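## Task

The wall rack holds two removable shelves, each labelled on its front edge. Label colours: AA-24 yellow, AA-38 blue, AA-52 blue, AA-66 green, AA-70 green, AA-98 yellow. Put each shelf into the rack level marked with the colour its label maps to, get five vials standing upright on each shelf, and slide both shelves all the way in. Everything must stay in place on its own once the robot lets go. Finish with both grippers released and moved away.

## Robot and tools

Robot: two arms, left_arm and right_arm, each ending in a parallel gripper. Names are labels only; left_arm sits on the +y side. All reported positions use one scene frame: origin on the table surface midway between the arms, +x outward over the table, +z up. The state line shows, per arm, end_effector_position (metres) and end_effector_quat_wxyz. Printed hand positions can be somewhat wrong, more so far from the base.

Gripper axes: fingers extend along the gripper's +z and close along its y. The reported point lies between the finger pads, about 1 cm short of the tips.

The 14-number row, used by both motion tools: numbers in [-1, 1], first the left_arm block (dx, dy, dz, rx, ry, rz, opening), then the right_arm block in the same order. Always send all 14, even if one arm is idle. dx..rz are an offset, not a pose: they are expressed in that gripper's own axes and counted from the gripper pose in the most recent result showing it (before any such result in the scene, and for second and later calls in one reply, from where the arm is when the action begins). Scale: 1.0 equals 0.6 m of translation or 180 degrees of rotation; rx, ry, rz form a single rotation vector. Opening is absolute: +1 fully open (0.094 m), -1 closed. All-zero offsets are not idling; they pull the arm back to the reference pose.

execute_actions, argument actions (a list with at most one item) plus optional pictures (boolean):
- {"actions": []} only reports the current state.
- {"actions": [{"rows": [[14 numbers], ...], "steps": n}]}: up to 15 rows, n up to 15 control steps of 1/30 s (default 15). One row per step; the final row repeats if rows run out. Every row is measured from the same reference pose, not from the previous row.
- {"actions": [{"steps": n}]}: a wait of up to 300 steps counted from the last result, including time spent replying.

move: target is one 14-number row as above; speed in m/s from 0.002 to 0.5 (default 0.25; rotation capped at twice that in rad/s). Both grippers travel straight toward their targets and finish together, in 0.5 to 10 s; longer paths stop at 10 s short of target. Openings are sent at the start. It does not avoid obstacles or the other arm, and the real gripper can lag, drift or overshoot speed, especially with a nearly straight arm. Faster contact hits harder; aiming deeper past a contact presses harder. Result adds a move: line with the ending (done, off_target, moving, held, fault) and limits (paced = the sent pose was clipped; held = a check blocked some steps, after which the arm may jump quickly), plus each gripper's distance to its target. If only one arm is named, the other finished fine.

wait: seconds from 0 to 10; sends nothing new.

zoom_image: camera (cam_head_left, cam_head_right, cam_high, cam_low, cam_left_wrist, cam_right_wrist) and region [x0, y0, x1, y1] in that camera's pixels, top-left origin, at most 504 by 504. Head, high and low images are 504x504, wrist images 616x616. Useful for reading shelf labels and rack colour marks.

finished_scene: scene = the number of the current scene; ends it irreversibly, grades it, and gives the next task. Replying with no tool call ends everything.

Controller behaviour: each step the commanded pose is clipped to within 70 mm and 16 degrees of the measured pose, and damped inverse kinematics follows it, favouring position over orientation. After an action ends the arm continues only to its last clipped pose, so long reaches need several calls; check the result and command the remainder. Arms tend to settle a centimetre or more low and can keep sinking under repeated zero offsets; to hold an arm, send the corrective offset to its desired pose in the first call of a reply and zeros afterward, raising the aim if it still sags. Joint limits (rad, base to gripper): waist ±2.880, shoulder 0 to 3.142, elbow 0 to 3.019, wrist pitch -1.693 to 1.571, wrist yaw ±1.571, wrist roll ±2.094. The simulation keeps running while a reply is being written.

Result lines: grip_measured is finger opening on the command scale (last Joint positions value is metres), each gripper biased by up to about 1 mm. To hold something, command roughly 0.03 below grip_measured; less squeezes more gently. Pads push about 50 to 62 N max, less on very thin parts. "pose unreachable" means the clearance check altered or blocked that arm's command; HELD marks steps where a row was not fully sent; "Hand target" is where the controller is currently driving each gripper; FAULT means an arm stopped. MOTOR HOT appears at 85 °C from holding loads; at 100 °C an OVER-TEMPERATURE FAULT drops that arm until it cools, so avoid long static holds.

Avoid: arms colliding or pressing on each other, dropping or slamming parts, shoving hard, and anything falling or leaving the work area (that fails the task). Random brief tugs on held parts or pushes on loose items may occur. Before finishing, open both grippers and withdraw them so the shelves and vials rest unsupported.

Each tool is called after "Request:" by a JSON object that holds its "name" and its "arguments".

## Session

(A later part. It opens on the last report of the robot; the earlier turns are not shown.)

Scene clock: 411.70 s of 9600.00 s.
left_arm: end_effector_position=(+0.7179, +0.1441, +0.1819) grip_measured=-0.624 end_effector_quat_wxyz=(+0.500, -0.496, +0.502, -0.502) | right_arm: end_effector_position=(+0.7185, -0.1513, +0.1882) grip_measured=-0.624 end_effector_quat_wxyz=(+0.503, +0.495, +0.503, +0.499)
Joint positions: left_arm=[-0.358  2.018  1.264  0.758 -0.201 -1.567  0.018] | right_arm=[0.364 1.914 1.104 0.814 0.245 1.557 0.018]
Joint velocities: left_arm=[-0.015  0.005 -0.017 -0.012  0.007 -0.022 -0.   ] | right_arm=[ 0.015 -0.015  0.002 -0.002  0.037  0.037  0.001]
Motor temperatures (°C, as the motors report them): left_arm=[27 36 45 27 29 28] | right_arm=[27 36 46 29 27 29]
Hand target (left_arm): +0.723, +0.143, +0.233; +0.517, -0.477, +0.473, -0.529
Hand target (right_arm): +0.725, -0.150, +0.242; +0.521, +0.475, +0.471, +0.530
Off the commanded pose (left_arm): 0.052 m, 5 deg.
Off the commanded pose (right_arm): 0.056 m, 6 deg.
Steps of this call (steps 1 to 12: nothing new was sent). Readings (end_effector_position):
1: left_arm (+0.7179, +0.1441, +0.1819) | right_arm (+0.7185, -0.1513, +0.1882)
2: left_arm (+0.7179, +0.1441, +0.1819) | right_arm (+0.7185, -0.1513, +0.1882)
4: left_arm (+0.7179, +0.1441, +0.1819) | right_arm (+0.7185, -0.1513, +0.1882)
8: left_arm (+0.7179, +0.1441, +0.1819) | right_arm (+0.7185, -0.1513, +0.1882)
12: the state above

Request:
{"name": "execute_actions", "arguments": {"actions": []}}

Request:
{"name": "zoom_image", "arguments": {"camera": "cam_left_wrist", "region": [240, 125, 380, 245]}}

Request:
{"name": "zoom_image", "arguments": {"camera": "cam_right_wrist", "region": [235, 125, 375, 245]}}

Scene clock: 417.30 s of 9600.00 s.
left_arm: end_effector_position=(+0.7179, +0.1441, +0.1819) grip_measured=-0.624 end_effector_quat_wxyz=(+0.500, -0.496, +0.502, -0.502) | right_arm: end_effector_position=(+0.7185, -0.1513, +0.1882) grip_measured=-0.624 end_effector_quat_wxyz=(+0.503, +0.495, +0.503, +0.499)
Joint positions: left_arm=[-0.358  2.018  1.264  0.758 -0.201 -1.567  0.018] | right_arm=[0.364 1.914 1.104 0.814 0.245 1.557 0.018]
Joint velocities: left_arm=[-0.005 -0.015  0.002 -0.002  0.051 -0.022 -0.001] | right_arm=[-0.015 -0.005  0.017  0.007 -0.037 -0.066  0.   ]
Motor temperatures (°C, as the motors report them): left_arm=[27 37 45 27 29 28] | right_arm=[27 37 46 29 27 29]
Hand target (left_arm): +0.723, +0.143, +0.233; +0.517, -0.477, +0.473, -0.529
Hand target (right_arm): +0.725, -0.150, +0.242; +0.521, +0.475, +0.471, +0.530
Off the commanded pose (left_arm): 0.052 m, 5 deg.
Off the commanded pose (right_arm): 0.056 m, 6 deg.
Steps of this call (steps 1 to 90: nothing new was sent; then 2.60 s passed at rest). Readings (end_effector_position):
1: left_arm (+0.7179, +0.1441, +0.1819) | right_arm (+0.7185, -0.1513, +0.1882)
2: left_arm (+0.7179, +0.1441, +0.1819) | right_arm (+0.7185, -0.1513, +0.1882)
4: left_arm (+0.7179, +0.1441, +0.1819) | right_arm (+0.7185, -0.1513, +0.1882)
8: left_arm (+0.7179, +0.1441, +0.1819) | right_arm (+0.7185, -0.1513, +0.1882)
90: the state above
camera_calibration (this result's frames):
cam_left_wrist: T_world_to_cam=[[-0.0129134, -0.00385916, 0.999909, -0.170455], [-0.591205, -0.80645, -0.0107477, 0.550532], [0.806418, -0.59129, 0.0081325, -0.370545], [0, 0, 0, 1]] pos_world=[0.62209, 0.22422, 0.17937]
cam_right_wrist: T_world_to_cam=[[0.00458243, -0.00934818, -0.999946, 0.184095], [-0.591499, 0.806241, -0.0102479, 0.55421], [0.806293, 0.591514, -0.0018349, -0.366869], [0, 0, 0, 1]] pos_world=[0.622775, -0.228098, 0.189091]

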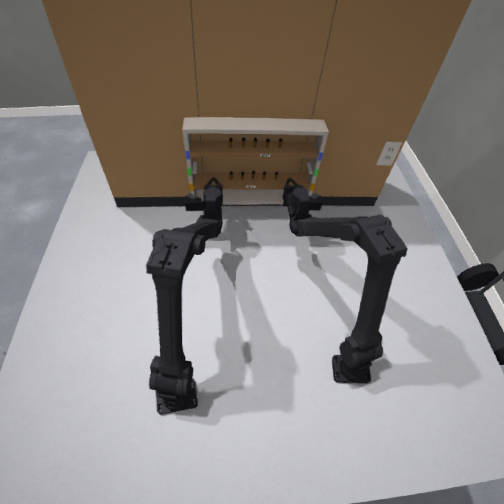

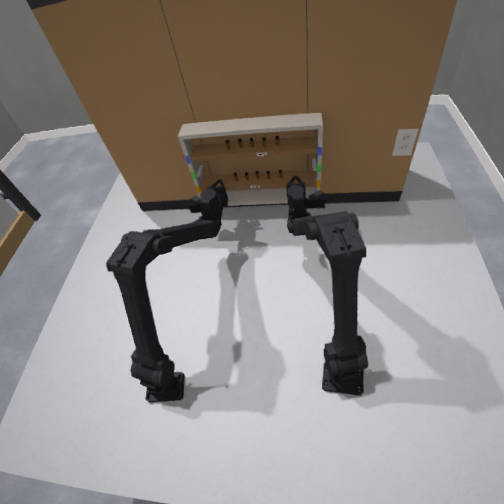

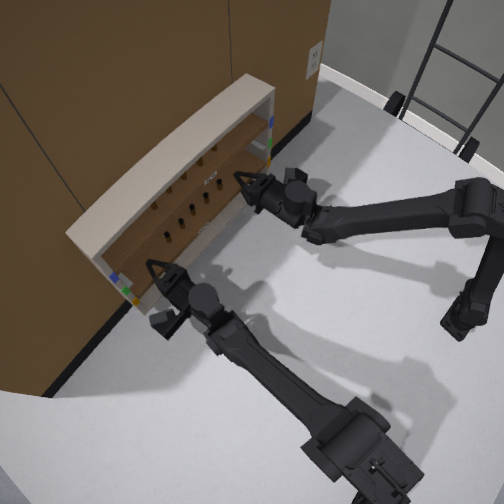

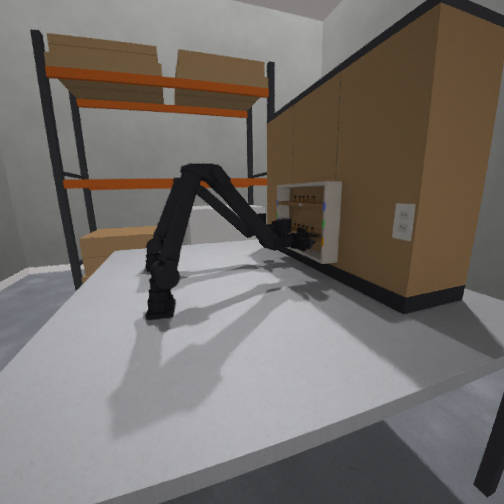

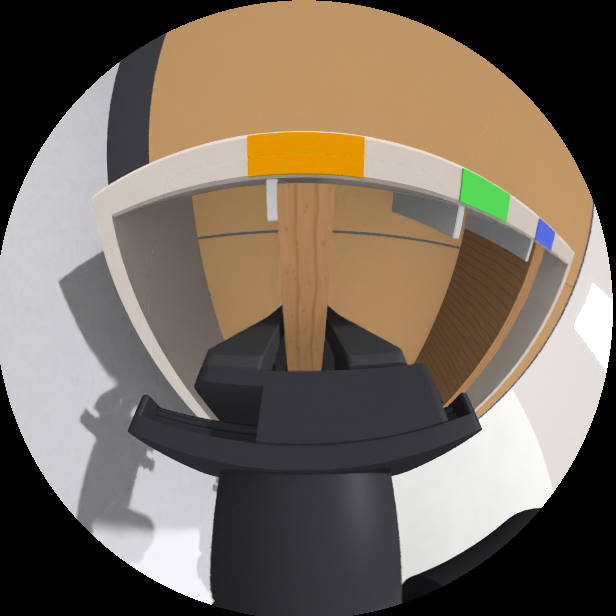

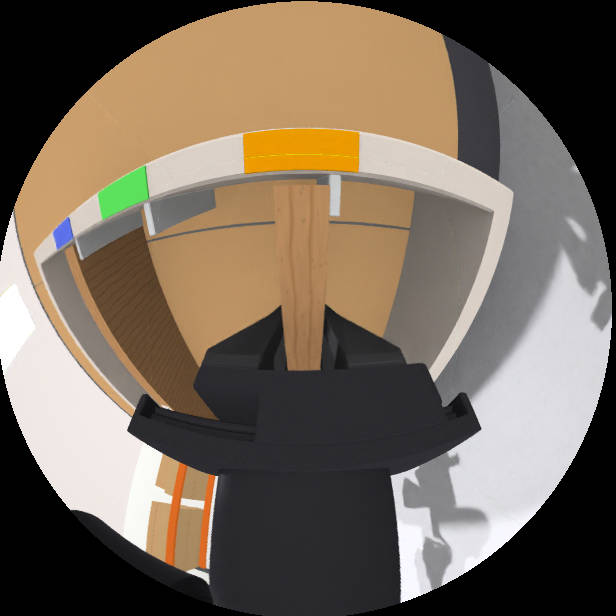

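Region (240, 125, 380, 245) of cam_left_wrist's 616x616 image, scaled by 3.600, with more detail than that image has; it fills the top 432 rows of this view, and the rest is white.

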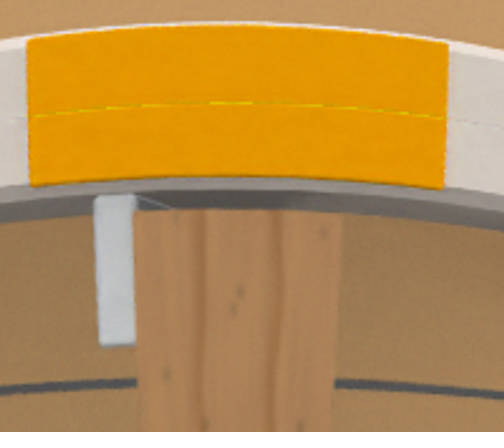

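Region (235, 125, 375, 245) of cam_right_wrist's 616x616 image, scaled by 3.600, with more detail than that image has; it fills the top 432 rows of this view, and the rest is white.

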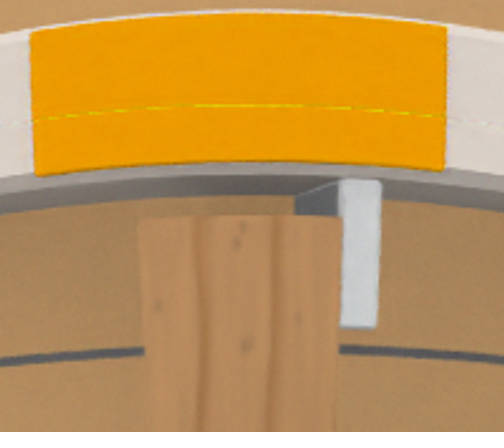

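Request:
{"name": "execute_actions", "arguments": {"actions": [{"rows": [
[0.0025,-0.0861,0.0119,0.0291,0,-0.0061,-0.658,0.0031,0.0920,0.0166,-0.0326,0,0.0084,-0.658],
[0.0024,-0.0867,0.0117,0.0292,0,-0.0061,-0.658,0.0030,0.0931,0.0162,-0.0328,0,0.0084,-0.658],
[0.0024,-0.0872,0.0116,0.0292,0,-0.0062,-0.658,0.0028,0.0942,0.0158,-0.0330,0,0.0085,-0.658],
[0.0023,-0.0878,0.0114,0.0293,0,-0.0062,-0.658,0.0027,0.0953,0.0154,-0.0332,0,0.0085,-0.658],
[0.0023,-0.0884,0.0112,0.0294,0,-0.0062,-0.658,0.0026,0.0964,0.0150,-0.0334,0,0.0086,-0.658],
[0.0023,-0.0890,0.0110,0.0295,0,-0.0062,-0.658,0.0025,0.0975,0.0146,-0.0336,0,0.0086,-0.658],
[0.0022,-0.0896,0.0108,0.0296,0,-0.0062,-0.658,0.0024,0.0986,0.0142,-0.0338,0,0.0087,-0.658],
[0.0022,-0.0901,0.0107,0.0296,0,-0.0063,-0.658,0.0022,0.0996,0.0138,-0.0341,0,0.0087,-0.658],
[0.0021,-0.0907,0.0105,0.0297,0,-0.0063,-0.658,0.0021,0.1007,0.0134,-0.0343,0,0.0088,-0.658],
[0.0021,-0.0913,0.0103,0.0298,0,-0.0063,-0.658,0.0020,0.1018,0.0130,-0.0345,0,0.0088,-0.658],
[0.0021,-0.0919,0.0101,0.0299,0,-0.0063,-0.658,0.0019,0.1029,0.0126,-0.0347,0,0.0089,-0.658],
[0.0020,-0.0925,0.0099,0.0300,0,-0.0063,-0.658,0.0018,0.1040,0.0122,-0.0349,0,0.0089,-0.658],
[0.0020,-0.0930,0.0098,0.0300,0,-0.0064,-0.658,0.0016,0.1051,0.0118,-0.0351,0,0.0090,-0.658],
[0.0019,-0.0936,0.0096,0.0301,0,-0.0064,-0.658,0.0015,0.1062,0.0114,-0.0353,0,0.0090,-0.658],
[0.0019,-0.0942,0.0094,0.0302,0,-0.0064,-0.658,0.0014,0.1073,0.0110,-0.0355,0,0.0091,-0.658]
], "steps": 15}], "pictures": false}}

Request:
{"name": "execute_actions", "arguments": {"actions": [{"steps": 12}], "pictures": false}}

Scene clock: 446.83 s of 9600.00 s.
left_arm: end_effector_position=(+0.7178, +0.1441, +0.1830) grip_measured=-0.624 end_effector_quat_wxyz=(+0.500, -0.495, +0.502, -0.502) | right_arm: end_effector_position=(+0.7185, -0.1514, +0.1887) grip_measured=-0.624 end_effector_quat_wxyz=(+0.503, +0.495, +0.503, +0.499)
Joint positions: left_arm=[-0.358  2.017  1.264  0.758 -0.201 -1.565  0.018] | right_arm=[0.364 1.913 1.104 0.814 0.245 1.557 0.018]
Joint velocities: left_arm=[ 0.005 -0.015 -0.007  0.007  0.007  0.037 -0.   ] | right_arm=[-0.015 -0.005  0.002 -0.007  0.022 -0.022 -0.001]
Motor temperatures (°C, as the motors report them): left_arm=[27 39 46 27 29 28] | right_arm=[27 39 46 29 27 29]
Hand target (left_arm): +0.721, +0.144, +0.238; +0.518, -0.477, +0.473, -0.530
Hand target (right_arm): +0.722, -0.151, +0.251; +0.523, +0.473, +0.467, +0.533
Off the commanded pose (left_arm): 0.056 m, 5 deg.
Off the commanded pose (right_arm): 0.064 m, 7 deg.
Steps of this call (steps 1 to 90: nothing new was sent; then 26.03 s passed at rest; steps 91 to 105: all 15 steps of this action). Readings (end_effector_position):
91: left_arm (+0.7179, +0.1441, +0.1819) | right_arm (+0.7185, -0.1513, +0.1882)
92: left_arm (+0.7179, +0.1441, +0.1819) | right_arm (+0.7185, -0.1513, +0.1882)
94: left_arm (+0.7179, +0.1441, +0.1819) | right_arm (+0.7185, -0.1513, +0.1882)
98: left_arm (+0.7179, +0.1441, +0.1822) | right_arm (+0.7185, -0.1514, +0.1885)
105: the state above

Scene clock: 447.23 s of 9600.00 s.
left_arm: end_effector_position=(+0.7178, +0.1441, +0.1836) grip_measured=-0.624 end_effector_quat_wxyz=(+0.501, -0.495, +0.502, -0.502) | right_arm: end_effector_position=(+0.7185, -0.1514, +0.1890) grip_measured=-0.624 end_effector_quat_wxyz=(+0.503, +0.494, +0.503, +0.499)
Joint positions: left_arm=[-0.358  2.016  1.264  0.758 -0.201 -1.563  0.018] | right_arm=[0.364 1.913 1.104 0.814 0.245 1.557 0.018]
Joint velocities: left_arm=[-0.015 -0.005 -0.007 -0.007 -0.037 -0.022 -0.   ] | right_arm=[ 0.005  0.005 -0.017 -0.002  0.007  0.037 -0.001]
Motor temperatures (°C, as the motors report them): left_arm=[27 39 46 27 29 28] | right_arm=[27 39 46 29 27 29]
Hand target (left_arm): +0.721, +0.144, +0.237; +0.518, -0.477, +0.473, -0.530
Hand target (right_arm): +0.722, -0.151, +0.252; +0.523, +0.473, +0.467, +0.533
Off the commanded pose (left_arm): 0.055 m, 5 deg.
Off the commanded pose (right_arm): 0.064 m, 7 deg.
Steps of this call (steps 1 to 12: nothing new was sent). Readings (end_effector_position):
1: left_arm (+0.7178, +0.1441, +0.1833) | right_arm (+0.7185, -0.1514, +0.1890)
2: left_arm (+0.7178, +0.1441, +0.1833) | right_arm (+0.7185, -0.1514, +0.1890)
4: left_arm (+0.7178, +0.1441, +0.1836) | right_arm (+0.7185, -0.1514, +0.1890)
8: left_arm (+0.7178, +0.1441, +0.1836) | right_arm (+0.7185, -0.1514, +0.1890)
12: the state above

Request:
{"name": "execute_actions", "arguments": {"actions": [{"rows": [
[0.0039,-0.0857,0.0063,0.0273,0.0005,-0.0070,-0.658,0.0035,0.1038,0.0077,-0.0340,0.0004,0.0087,-0.658],
[0.0058,-0.0799,0.0029,0.0252,0.0011,-0.0065,-0.658,0.0054,0.1017,0.0043,-0.0329,0.0008,0.0084,-0.658],
[0.0078,-0.0742,-0.0004,0.0230,0.0016,-0.0061,-0.658,0.0073,0.0995,0.0010,-0.0318,0.0012,0.0081,-0.658],
[0.0079,-0.0746,-0.0022,0.0228,0.0016,-0.0061,-0.658,0.0073,0.1008,-0.0009,-0.0319,0.0012,0.0081,-0.658],
[0.0080,-0.0751,-0.0040,0.0225,0.0016,-0.0060,-0.658,0.0073,0.1021,-0.0027,-0.0320,0.0012,0.0081,-0.658],
[0.0082,-0.0755,-0.0058,0.0223,0.0017,-0.0060,-0.658,0.0074,0.1034,-0.0046,-0.0320,0.0012,0.0082,-0.658],
[0.0083,-0.0759,-0.0076,0.0221,0.0017,-0.0059,-0.658,0.0074,0.1047,-0.0064,-0.0321,0.0013,0.0082,-0.658],
[0.0084,-0.0763,-0.0095,0.0218,0.0017,-0.0059,-0.658,0.0074,0.1061,-0.0083,-0.0322,0.0013,0.0082,-0.658],
[0.0085,-0.0768,-0.0113,0.0216,0.0018,-0.0059,-0.658,0.0075,0.1074,-0.0101,-0.0323,0.0013,0.0083,-0.658],
[0.0086,-0.0772,-0.0131,0.0214,0.0018,-0.0058,-0.658,0.0075,0.1087,-0.0120,-0.0323,0.0013,0.0083,-0.658],
[0.0087,-0.0776,-0.0149,0.0211,0.0018,-0.0058,-0.658,0.0075,0.1100,-0.0138,-0.0324,0.0013,0.0083,-0.658],
[0.0089,-0.0780,-0.0167,0.0209,0.0018,-0.0057,-0.658,0.0075,0.1113,-0.0157,-0.0325,0.0014,0.0083,-0.658],
[0.0090,-0.0785,-0.0185,0.0207,0.0019,-0.0057,-0.658,0.0076,0.1126,-0.0175,-0.0326,0.0014,0.0084,-0.658],
[0.0091,-0.0789,-0.0203,0.0204,0.0019,-0.0056,-0.658,0.0076,0.1139,-0.0194,-0.0326,0.0014,0.0084,-0.658],
[0.0092,-0.0793,-0.0221,0.0202,0.0019,-0.0056,-0.658,0.0076,0.1152,-0.0212,-0.0327,0.0014,0.0084,-0.658]
], "steps": 15}], "pictures": false}}

Request:
{"name": "execute_actions", "arguments": {"actions": [{"steps": 15}]}}

Scene clock: 493.57 s of 9600.00 s.
left_arm: end_effector_position=(+0.7091, +0.1457, +0.1937) grip_measured=-0.624 end_effector_quat_wxyz=(+0.503, -0.494, +0.500, -0.503) | right_arm: end_effector_position=(+0.7114, -0.1502, +0.2004) grip_measured=-0.624 end_effector_quat_wxyz=(+0.504, +0.491, +0.500, +0.504)
Joint positions: left_arm=[-0.359  1.984  1.238  0.758 -0.204 -1.563  0.018] | right_arm=[0.368 1.884 1.086 0.814 0.246 1.557 0.018]
Joint velocities: left_arm=[-0.015 -0.122 -0.076 -0.022 -0.022 -0.007 -0.001] | right_arm=[ 0.024 -0.122 -0.081 -0.012 -0.022 -0.037 -0.   ]
Motor temperatures (°C, as the motors report them): left_arm=[27 41 46 27 29 28] | right_arm=[27 41 46 29 27 29]
Hand target (left_arm): +0.704, +0.139, +0.230; +0.511, -0.481, +0.483, -0.524
Hand target (right_arm): +0.705, -0.148, +0.256; +0.520, +0.474, +0.471, +0.532
Off the commanded pose (left_arm): 0.038 m, 3 deg.
Off the commanded pose (right_arm): 0.058 m, 5 deg.
Steps of this call (steps 1 to 90: nothing new was sent; then 42.83 s passed at rest; steps 91 to 105: all 15 steps of this action). Readings (end_effector_position):
91: left_arm (+0.7178, +0.1441, +0.1836) | right_arm (+0.7185, -0.1514, +0.1890)
92: left_arm (+0.7178, +0.1441, +0.1836) | right_arm (+0.7184, -0.1514, +0.1893)
94: left_arm (+0.7178, +0.1442, +0.1839) | right_arm (+0.7184, -0.1514, +0.1895)
98: left_arm (+0.7159, +0.1447, +0.1852) | right_arm (+0.7181, -0.1515, +0.1923)
105: the state above

Scene clock: 494.07 s of 9600.00 s.
left_arm: end_effector_position=(+0.7069, +0.1455, +0.1990) grip_measured=-0.624 end_effector_quat_wxyz=(+0.504, -0.493, +0.498, -0.505) | right_arm: end_effector_position=(+0.7091, -0.1504, +0.2059) grip_measured=-0.624 end_effector_quat_wxyz=(+0.506, +0.490, +0.499, +0.505)
Joint positions: left_arm=[-0.36   1.973  1.232  0.758 -0.205 -1.562  0.018] | right_arm=[0.369 1.872 1.081 0.814 0.247 1.556 0.018]
Joint velocities: left_arm=[-0.024 -0.005 -0.007 -0.002  0.022 -0.007 -0.   ] | right_arm=[-0.005 -0.005 -0.012  0.017  0.081 -0.037 -0.002]
Motor temperatures (°C, as the motors report them): left_arm=[27 41 46 27 29 28] | right_arm=[27 41 46 29 27 29]
Hand target (left_arm): +0.705, +0.139, +0.230; +0.511, -0.481, +0.483, -0.523
Hand target (right_arm): +0.705, -0.148, +0.256; +0.520, +0.474, +0.471, +0.532
Off the commanded pose (left_arm): 0.033 m, 3 deg.
Off the commanded pose (right_arm): 0.052 m, 5 deg.
Steps of this call (steps 1 to 15: nothing new was sent). Readings (end_effector_position):
1: left_arm (+0.7082, +0.1457, +0.1948) | right_arm (+0.7106, -0.1502, +0.2017)
2: left_arm (+0.7074, +0.1456, +0.1961) | right_arm (+0.7098, -0.1502, +0.2028)
4: left_arm (+0.7070, +0.1455, +0.1982) | right_arm (+0.7092, -0.1504, +0.2048)
8: left_arm (+0.7069, +0.1455, +0.1990) | right_arm (+0.7091, -0.1504, +0.2059)
15: the state above
camera_calibration (this result's frames):
cam_left_wrist: T_world_to_cam=[[-0.0263532, -0.00556309, 0.999637, -0.17794], [-0.58911, -0.807804, -0.0200261, 0.545859], [0.807623, -0.589424, 0.018011, -0.364081], [0, 0, 0, 1]] pos_world=[0.610922, 0.225359, 0.195365]
cam_right_wrist: T_world_to_cam=[[0.0234432, -0.00557133, -0.99971, 0.188953], [-0.593675, 0.804495, -0.0184051, 0.551059], [0.804363, 0.593934, 0.0155524, -0.361623], [0, 0, 0, 1]] pos_world=[0.613597, -0.227491, 0.204664]

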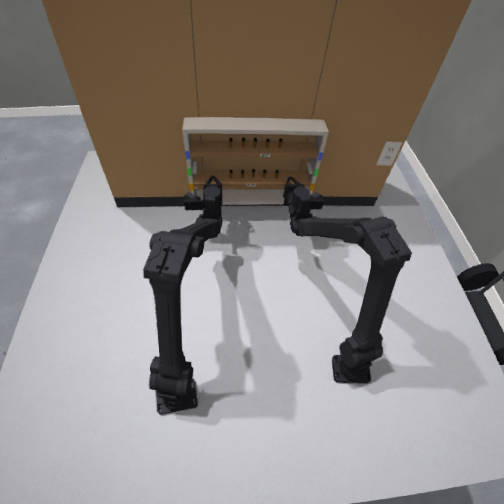

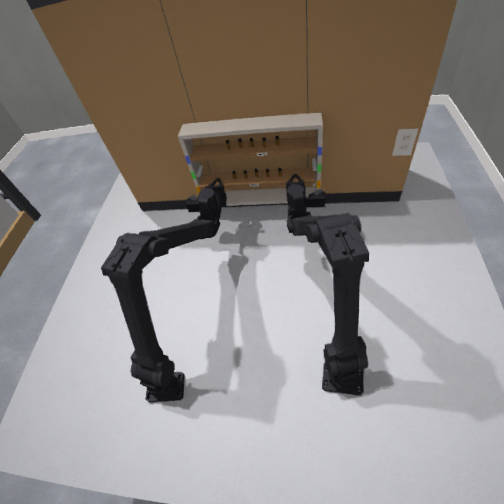

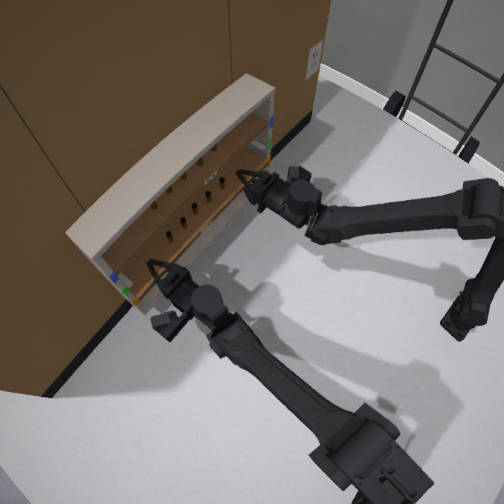

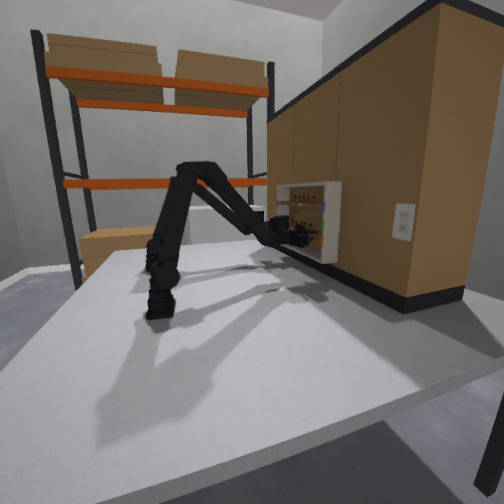

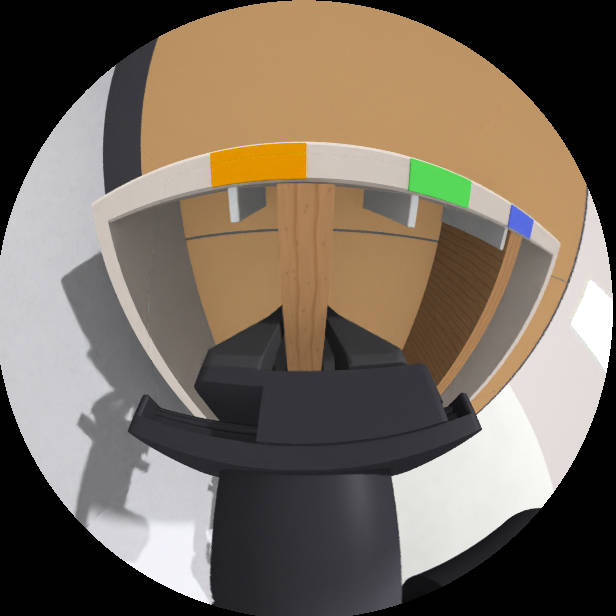

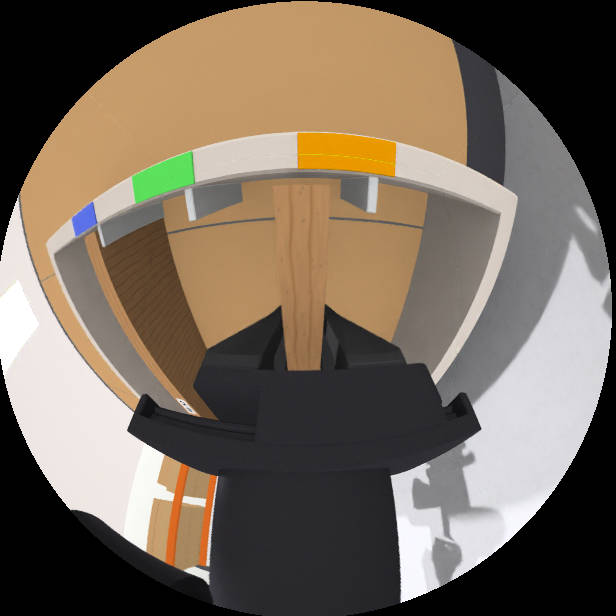

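Request:
{"name": "execute_actions", "arguments": {"actions": [{"rows": [
[0.0118,-0.0538,-0.0046,0.0167,0.0025,-0.0060,-0.658,0.0065,0.0871,-0.0053,-0.0269,0.0006,0.0086,-0.658],
[0.0119,-0.0542,-0.0068,0.0165,0.0025,-0.0060,-0.658,0.0064,0.0873,-0.0076,-0.0266,0.0006,0.0085,-0.658],
[0.0120,-0.0548,-0.0100,0.0162,0.0025,-0.0060,-0.658,0.0063,0.0876,-0.0109,-0.0261,0.0006,0.0084,-0.658],
[0.0122,-0.0554,-0.0136,0.0159,0.0025,-0.0060,-0.658,0.0063,0.0879,-0.0146,-0.0256,0.0006,0.0083,-0.658],
[0.0124,-0.0561,-0.0173,0.0156,0.0025,-0.0060,-0.658,0.0062,0.0882,-0.0184,-0.0250,0.0006,0.0083,-0.658],
[0.0126,-0.0568,-0.0209,0.0153,0.0025,-0.0060,-0.658,0.0061,0.0885,-0.0222,-0.0245,0.0006,0.0082,-0.658],
[0.0128,-0.0574,-0.0245,0.0150,0.0025,-0.0060,-0.658,0.0060,0.0889,-0.0259,-0.0239,0.0006,0.0081,-0.658],
[0.0130,-0.0581,-0.0281,0.0147,0.0025,-0.0060,-0.658,0.0059,0.0892,-0.0296,-0.0234,0.0006,0.0080,-0.658],
[0.0132,-0.0588,-0.0319,0.0143,0.0025,-0.0060,-0.658,0.0058,0.0895,-0.0334,-0.0228,0.0006,0.0079,-0.658],
[0.0134,-0.0594,-0.0355,0.0140,0.0025,-0.0060,-0.658,0.0057,0.0898,-0.0371,-0.0223,0.0006,0.0078,-0.658],
[0.0135,-0.0601,-0.0391,0.0137,0.0025,-0.0060,-0.658,0.0056,0.0902,-0.0408,-0.0217,0.0006,0.0077,-0.658],
[0.0137,-0.0608,-0.0427,0.0134,0.0025,-0.0060,-0.658,0.0056,0.0905,-0.0446,-0.0212,0.0006,0.0076,-0.658],
[0.0139,-0.0614,-0.0464,0.0131,0.0025,-0.0060,-0.658,0.0055,0.0908,-0.0484,-0.0206,0.0006,0.0075,-0.658],
[0.0141,-0.0621,-0.0500,0.0128,0.0025,-0.0060,-0.658,0.0054,0.0911,-0.0521,-0.0201,0.0006,0.0074,-0.658],
[0.0143,-0.0628,-0.0536,0.0125,0.0025,-0.0060,-0.658,0.0053,0.0915,-0.0558,-0.0196,0.0006,0.0074,-0.658]
], "steps": 15}], "pictures": false}}

Request:
{"name": "execute_actions", "arguments": {"actions": [{"rows": [
[0.0126,-0.0563,-0.0169,0.0152,0.0022,-0.0056,-0.658,0.0062,0.0824,-0.0181,-0.0211,0.0010,0.0076,-0.658],
[0.0128,-0.0569,-0.0205,0.0149,0.0022,-0.0056,-0.658,0.0061,0.0827,-0.0218,-0.0205,0.0010,0.0075,-0.658],
[0.0130,-0.0576,-0.0242,0.0146,0.0022,-0.0056,-0.658,0.0060,0.0831,-0.0256,-0.0200,0.0010,0.0074,-0.658],
[0.0132,-0.0582,-0.0279,0.0143,0.0022,-0.0056,-0.658,0.0060,0.0834,-0.0294,-0.0194,0.0010,0.0073,-0.658],
[0.0133,-0.0588,-0.0315,0.0140,0.0022,-0.0056,-0.658,0.0059,0.0837,-0.0331,-0.0189,0.0010,0.0072,-0.658],
[0.0135,-0.0594,-0.0351,0.0137,0.0022,-0.0056,-0.658,0.0058,0.0840,-0.0368,-0.0183,0.0010,0.0071,-0.658],
[0.0137,-0.0601,-0.0388,0.0133,0.0022,-0.0056,-0.658,0.0057,0.0843,-0.0406,-0.0178,0.0010,0.0070,-0.658],
[0.0139,-0.0607,-0.0424,0.0130,0.0022,-0.0056,-0.658,0.0056,0.0846,-0.0443,-0.0173,0.0010,0.0069,-0.658],
[0.0141,-0.0613,-0.0460,0.0127,0.0022,-0.0056,-0.658,0.0055,0.0849,-0.0480,-0.0167,0.0010,0.0068,-0.658],
[0.0143,-0.0619,-0.0496,0.0124,0.0022,-0.0056,-0.658,0.0054,0.0852,-0.0518,-0.0162,0.0010,0.0067,-0.658],
[0.0145,-0.0626,-0.0534,0.0121,0.0022,-0.0056,-0.658,0.0053,0.0855,-0.0556,-0.0156,0.0010,0.0067,-0.658],
[0.0147,-0.0632,-0.0570,0.0118,0.0022,-0.0056,-0.658,0.0053,0.0858,-0.0593,-0.0151,0.0010,0.0066,-0.658],
[0.0148,-0.0637,-0.0602,0.0115,0.0022,-0.0056,-0.658,0.0052,0.0860,-0.0626,-0.0146,0.0010,0.0065,-0.658],
[0.0149,-0.0641,-0.0624,0.0113,0.0022,-0.0056,-0.658,0.0051,0.0862,-0.0649,-0.0143,0.0010,0.0064,-0.658],
[0.0150,-0.0643,-0.0635,0.0112,0.0022,-0.0056,-0.658,0.0051,0.0863,-0.0660,-0.0141,0.0010,0.0064,-0.658]
], "steps": 15}], "pictures": false}}

Request:
{"name": "execute_actions", "arguments": {"actions": [{"steps": 15}]}}

Scene clock: 564.50 s of 9600.00 s.
left_arm: end_effector_position=(+0.6811, +0.1438, +0.1984) grip_measured=-0.624 end_effector_quat_wxyz=(+0.499, -0.498, +0.505, -0.498) | right_arm: end_effector_position=(+0.6830, -0.1524, +0.2054) grip_measured=-0.624 end_effector_quat_wxyz=(+0.503, +0.494, +0.504, +0.499)
Joint positions: left_arm=[-0.373  1.915  1.152  0.758 -0.218 -1.565  0.018] | right_arm=[0.378 1.813 1.002 0.814 0.258 1.556 0.018]
Joint velocities: left_arm=[-0.034 -0.19  -0.159  0.002 -0.007 -0.007 -0.002] | right_arm=[ 0.044 -0.2   -0.198 -0.022 -0.095 -0.007  0.   ]
Motor temperatures (°C, as the motors report them): left_arm=[27 42 44 27 29 28] | right_arm=[27 43 44 29 27 29]
Hand target (left_arm): +0.675, +0.137, +0.235; +0.507, -0.485, +0.486, -0.521
Hand target (right_arm): +0.675, -0.148, +0.257; +0.514, +0.480, +0.477, +0.527
Off the commanded pose (left_arm): 0.039 m, 4 deg.
Off the commanded pose (right_arm): 0.056 m, 5 deg.
Steps of this call (steps 1 to 90: nothing new was sent; then 66.93 s passed at rest; steps 91 to 105: all 15 steps of this action). Readings (end_effector_position):
91: left_arm (+0.7069, +0.1455, +0.1990) | right_arm (+0.7091, -0.1504, +0.2059)
92: left_arm (+0.7066, +0.1454, +0.1989) | right_arm (+0.7090, -0.1505, +0.2057)
94: left_arm (+0.7050, +0.1453, +0.1981) | right_arm (+0.7075, -0.1506, +0.2047)
98: left_arm (+0.6970, +0.1451, +0.1952) | right_arm (+0.6994, -0.1511, +0.2016)
105: the state above

Scene clock: 565.00 s of 9600.00 s.
left_arm: end_effector_position=(+0.6480, +0.1418, +0.2060) grip_measured=-0.624 end_effector_quat_wxyz=(+0.496, -0.502, +0.507, -0.495) | right_arm: end_effector_position=(+0.6496, -0.1549, +0.2131) grip_measured=-0.624 end_effector_quat_wxyz=(+0.499, +0.499, +0.510, +0.492)
Joint positions: left_arm=[-0.391  1.833  1.056  0.758 -0.237 -1.57   0.018] | right_arm=[0.392 1.722 0.911 0.792 0.273 1.558 0.018]
Joint velocities: left_arm=[-0.034 -0.112 -0.144 -0.012 -0.022 -0.007  0.   ] | right_arm=[ 0.015 -0.161 -0.129 -0.012  0.022 -0.007  0.   ]
Motor temperatures (°C, as the motors report them): left_arm=[27 42 44 27 29 28] | right_arm=[27 43 44 29 27 29]
Hand target (left_arm): +0.644, +0.135, +0.236; +0.502, -0.492, +0.493, -0.513
Hand target (right_arm): +0.643, -0.150, +0.255; +0.508, +0.487, +0.489, +0.516
Off the commanded pose (left_arm): 0.032 m, 3 deg.
Off the commanded pose (right_arm): 0.045 m, 4 deg.
Steps of this call (steps 1 to 15: all 15 steps of this action). Readings (end_effector_position):
1: left_arm (+0.6790, +0.1438, +0.1996) | right_arm (+0.6808, -0.1526, +0.2066)
2: left_arm (+0.6766, +0.1435, +0.2006) | right_arm (+0.6785, -0.1526, +0.2074)
4: left_arm (+0.6719, +0.1431, +0.2026) | right_arm (+0.6740, -0.1533, +0.2094)
8: left_arm (+0.6630, +0.1425, +0.2046) | right_arm (+0.6648, -0.1542, +0.2114)
15: the state above

Scene clock: 565.50 s of 9600.00 s.
left_arm: end_effector_position=(+0.6454, +0.1418, +0.2089) grip_measured=-0.624 end_effector_quat_wxyz=(+0.496, -0.502, +0.506, -0.496) | right_arm: end_effector_position=(+0.6467, -0.1550, +0.2162) grip_measured=-0.624 end_effector_quat_wxyz=(+0.499, +0.499, +0.509, +0.493)
Joint positions: left_arm=[-0.392  1.824  1.049  0.758 -0.238 -1.57   0.018] | right_arm=[0.394 1.711 0.904 0.79  0.275 1.558 0.018]
Joint velocities: left_arm=[-0.015  0.005 -0.012  0.002 -0.037  0.022 -0.   ] | right_arm=[-0.005 -0.005  0.002  0.012 -0.051 -0.051 -0.   ]
Motor temperatures (°C, as the motors report them): left_arm=[27 42 44 27 29 28] | right_arm=[27 43 44 29 27 29]
Hand target (left_arm): +0.644, +0.135, +0.236; +0.502, -0.492, +0.493, -0.513
Hand target (right_arm): +0.643, -0.150, +0.255; +0.508, +0.487, +0.489, +0.516
Off the commanded pose (left_arm): 0.029 m, 3 deg.
Off the commanded pose (right_arm): 0.041 m, 4 deg.
Steps of this call (steps 1 to 15: nothing new was sent). Readings (end_effector_position):
1: left_arm (+0.6466, +0.1420, +0.2064) | right_arm (+0.6482, -0.1549, +0.2136)
2: left_arm (+0.6458, +0.1417, +0.2069) | right_arm (+0.6472, -0.1550, +0.2145)
4: left_arm (+0.6455, +0.1418, +0.2081) | right_arm (+0.6468, -0.1552, +0.2157)
8: left_arm (+0.6454, +0.1418, +0.2089) | right_arm (+0.6467, -0.1550, +0.2162)
15: the state above
camera_calibration (this result's frames):
cam_left_wrist: T_world_to_cam=[[0.00714546, -0.00528395, 0.999961, -0.211148], [-0.588215, -0.808705, -0.0000700889, 0.502229], [0.808673, -0.588191, -0.00888666, -0.311954], [0, 0, 0, 1]] pos_world=[0.549196, 0.221551, 0.208403]
cam_right_wrist: T_world_to_cam=[[-0.0148873, -0.0136748, -0.999796, 0.224227], [-0.591306, 0.806444, -0.00222549, 0.513103], [0.80631, 0.591152, -0.0200918, -0.302846], [0, 0, 0, 1]] pos_world=[0.550927, -0.231695, 0.219239]

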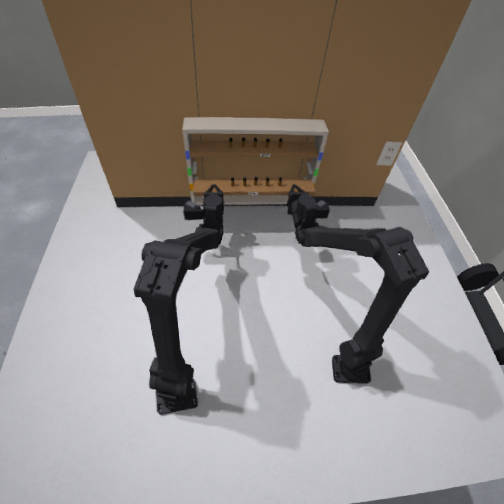

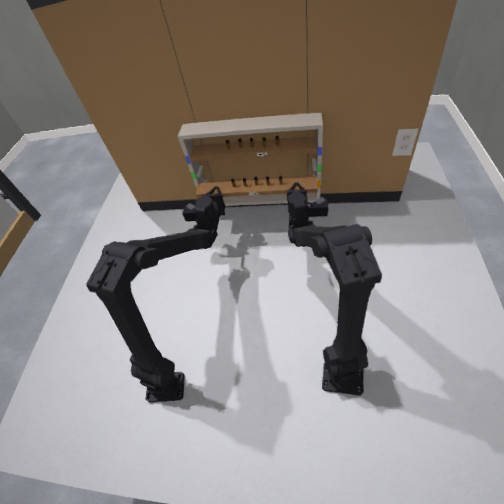

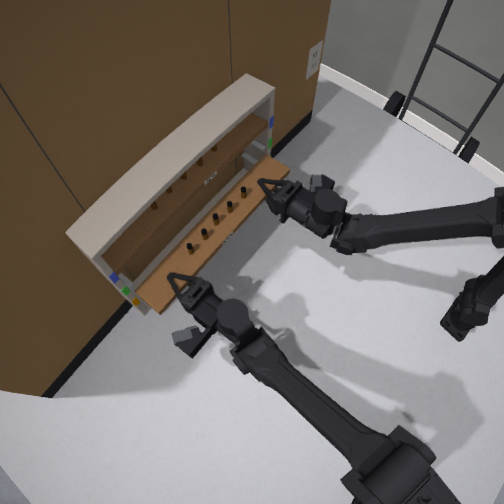

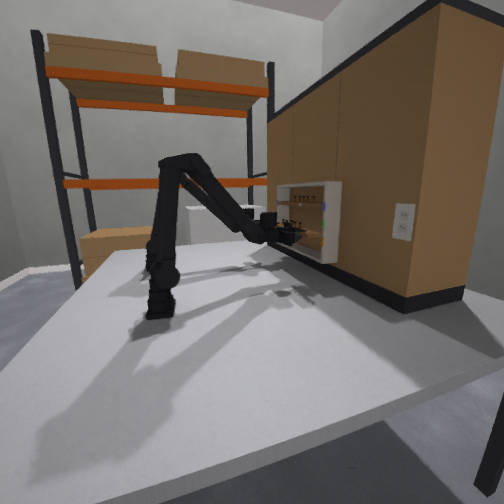

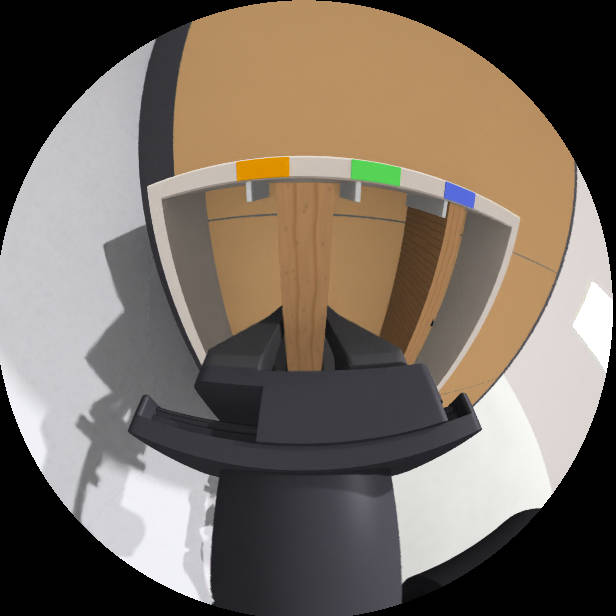

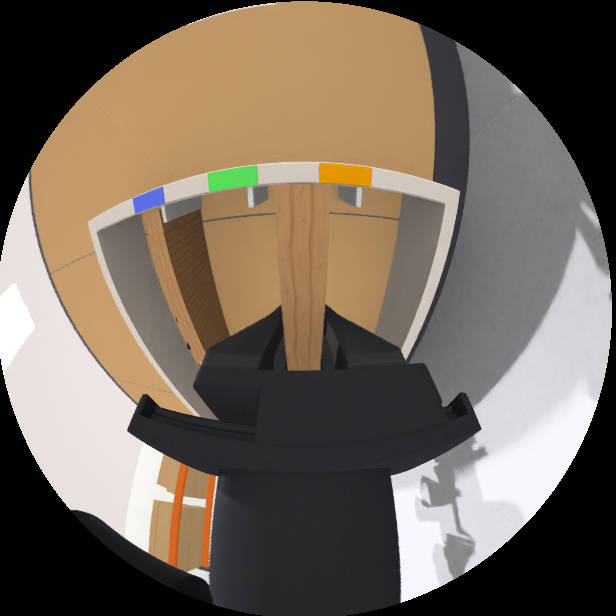

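Request:
{"name": "execute_actions", "arguments": {"actions": []}}

Scene clock: 583.37 s of 9600.00 s.
left_arm: end_effector_position=(+0.6454, +0.1418, +0.2089) grip_measured=-0.624 end_effector_quat_wxyz=(+0.496, -0.502, +0.506, -0.496) | right_arm: end_effector_position=(+0.6467, -0.1550, +0.2162) grip_measured=-0.624 end_effector_quat_wxyz=(+0.499, +0.499, +0.509, +0.493)
Joint positions: left_arm=[-0.392  1.824  1.049  0.758 -0.238 -1.57   0.018] | right_arm=[0.394 1.711 0.904 0.79  0.275 1.558 0.018]
Joint velocities: left_arm=[ 0.005 -0.005 -0.012 -0.002 -0.007  0.022 -0.001] | right_arm=[-0.005 -0.015  0.007 -0.002  0.007  0.007  0.   ]
Motor temperatures (°C, as the motors report them): left_arm=[27 42 44 27 29 28] | right_arm=[27 42 44 29 27 29]
Hand target (left_arm): +0.644, +0.135, +0.236; +0.502, -0.492, +0.493, -0.513
Hand target (right_arm): +0.643, -0.150, +0.255; +0.508, +0.487, +0.489, +0.516
Off the commanded pose (left_arm): 0.029 m, 3 deg.
Off the commanded pose (right_arm): 0.041 m, 4 deg.
Steps of this call (steps 1 to 90: nothing new was sent; then 14.87 s passed at rest). Readings (end_effector_position):
1: left_arm (+0.6454, +0.1418, +0.2089) | right_arm (+0.6467, -0.1550, +0.2162)
2: left_arm (+0.6454, +0.1418, +0.2089) | right_arm (+0.6467, -0.1550, +0.2162)
4: left_arm (+0.6454, +0.1418, +0.2089) | right_arm (+0.6467, -0.1550, +0.2162)
8: left_arm (+0.6454, +0.1418, +0.2089) | right_arm (+0.6467, -0.1550, +0.2162)
90: the state above
camera_calibration (this result's frames):
cam_left_wrist: T_world_to_cam=[[0.00714546, -0.00528395, 0.999961, -0.211148], [-0.588215, -0.808705, -0.0000700889, 0.502229], [0.808673, -0.588191, -0.00888666, -0.311954], [0, 0, 0, 1]] pos_world=[0.549196, 0.221551, 0.208403]
cam_right_wrist: T_world_to_cam=[[-0.0148873, -0.0136748, -0.999796, 0.224227], [-0.591306, 0.806444, -0.00222549, 0.513103], [0.80631, 0.591152, -0.0200918, -0.302846], [0, 0, 0, 1]] pos_world=[0.550927, -0.231695, 0.219239]

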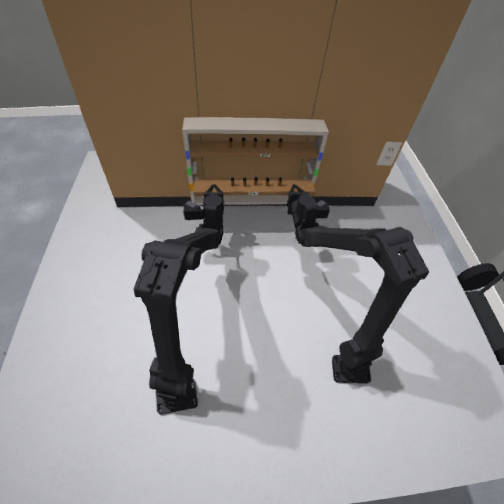

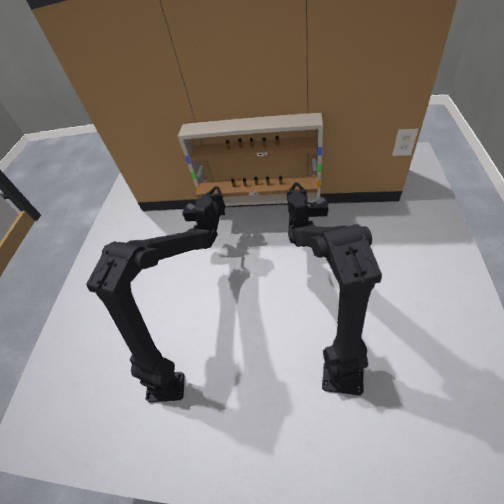

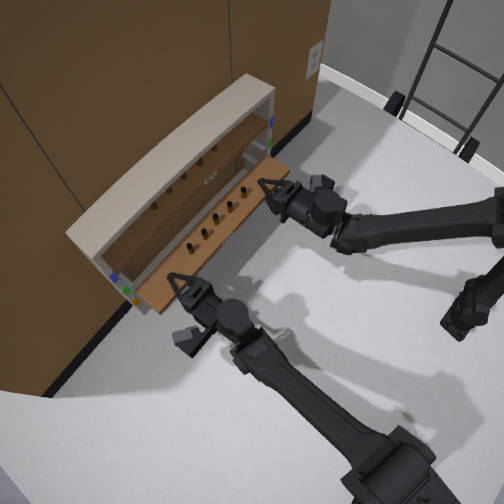

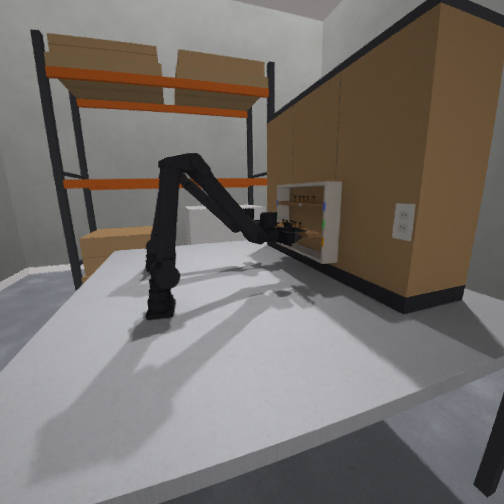

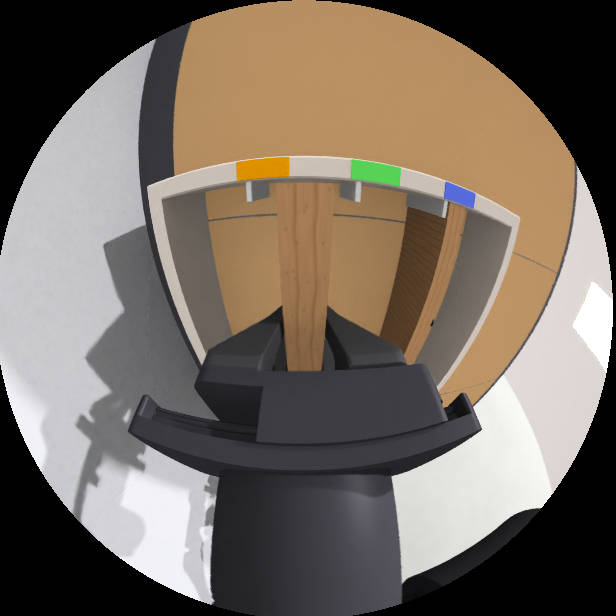

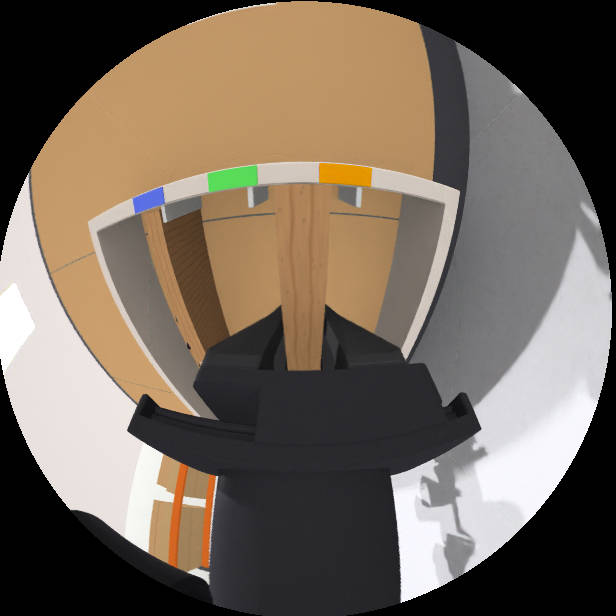

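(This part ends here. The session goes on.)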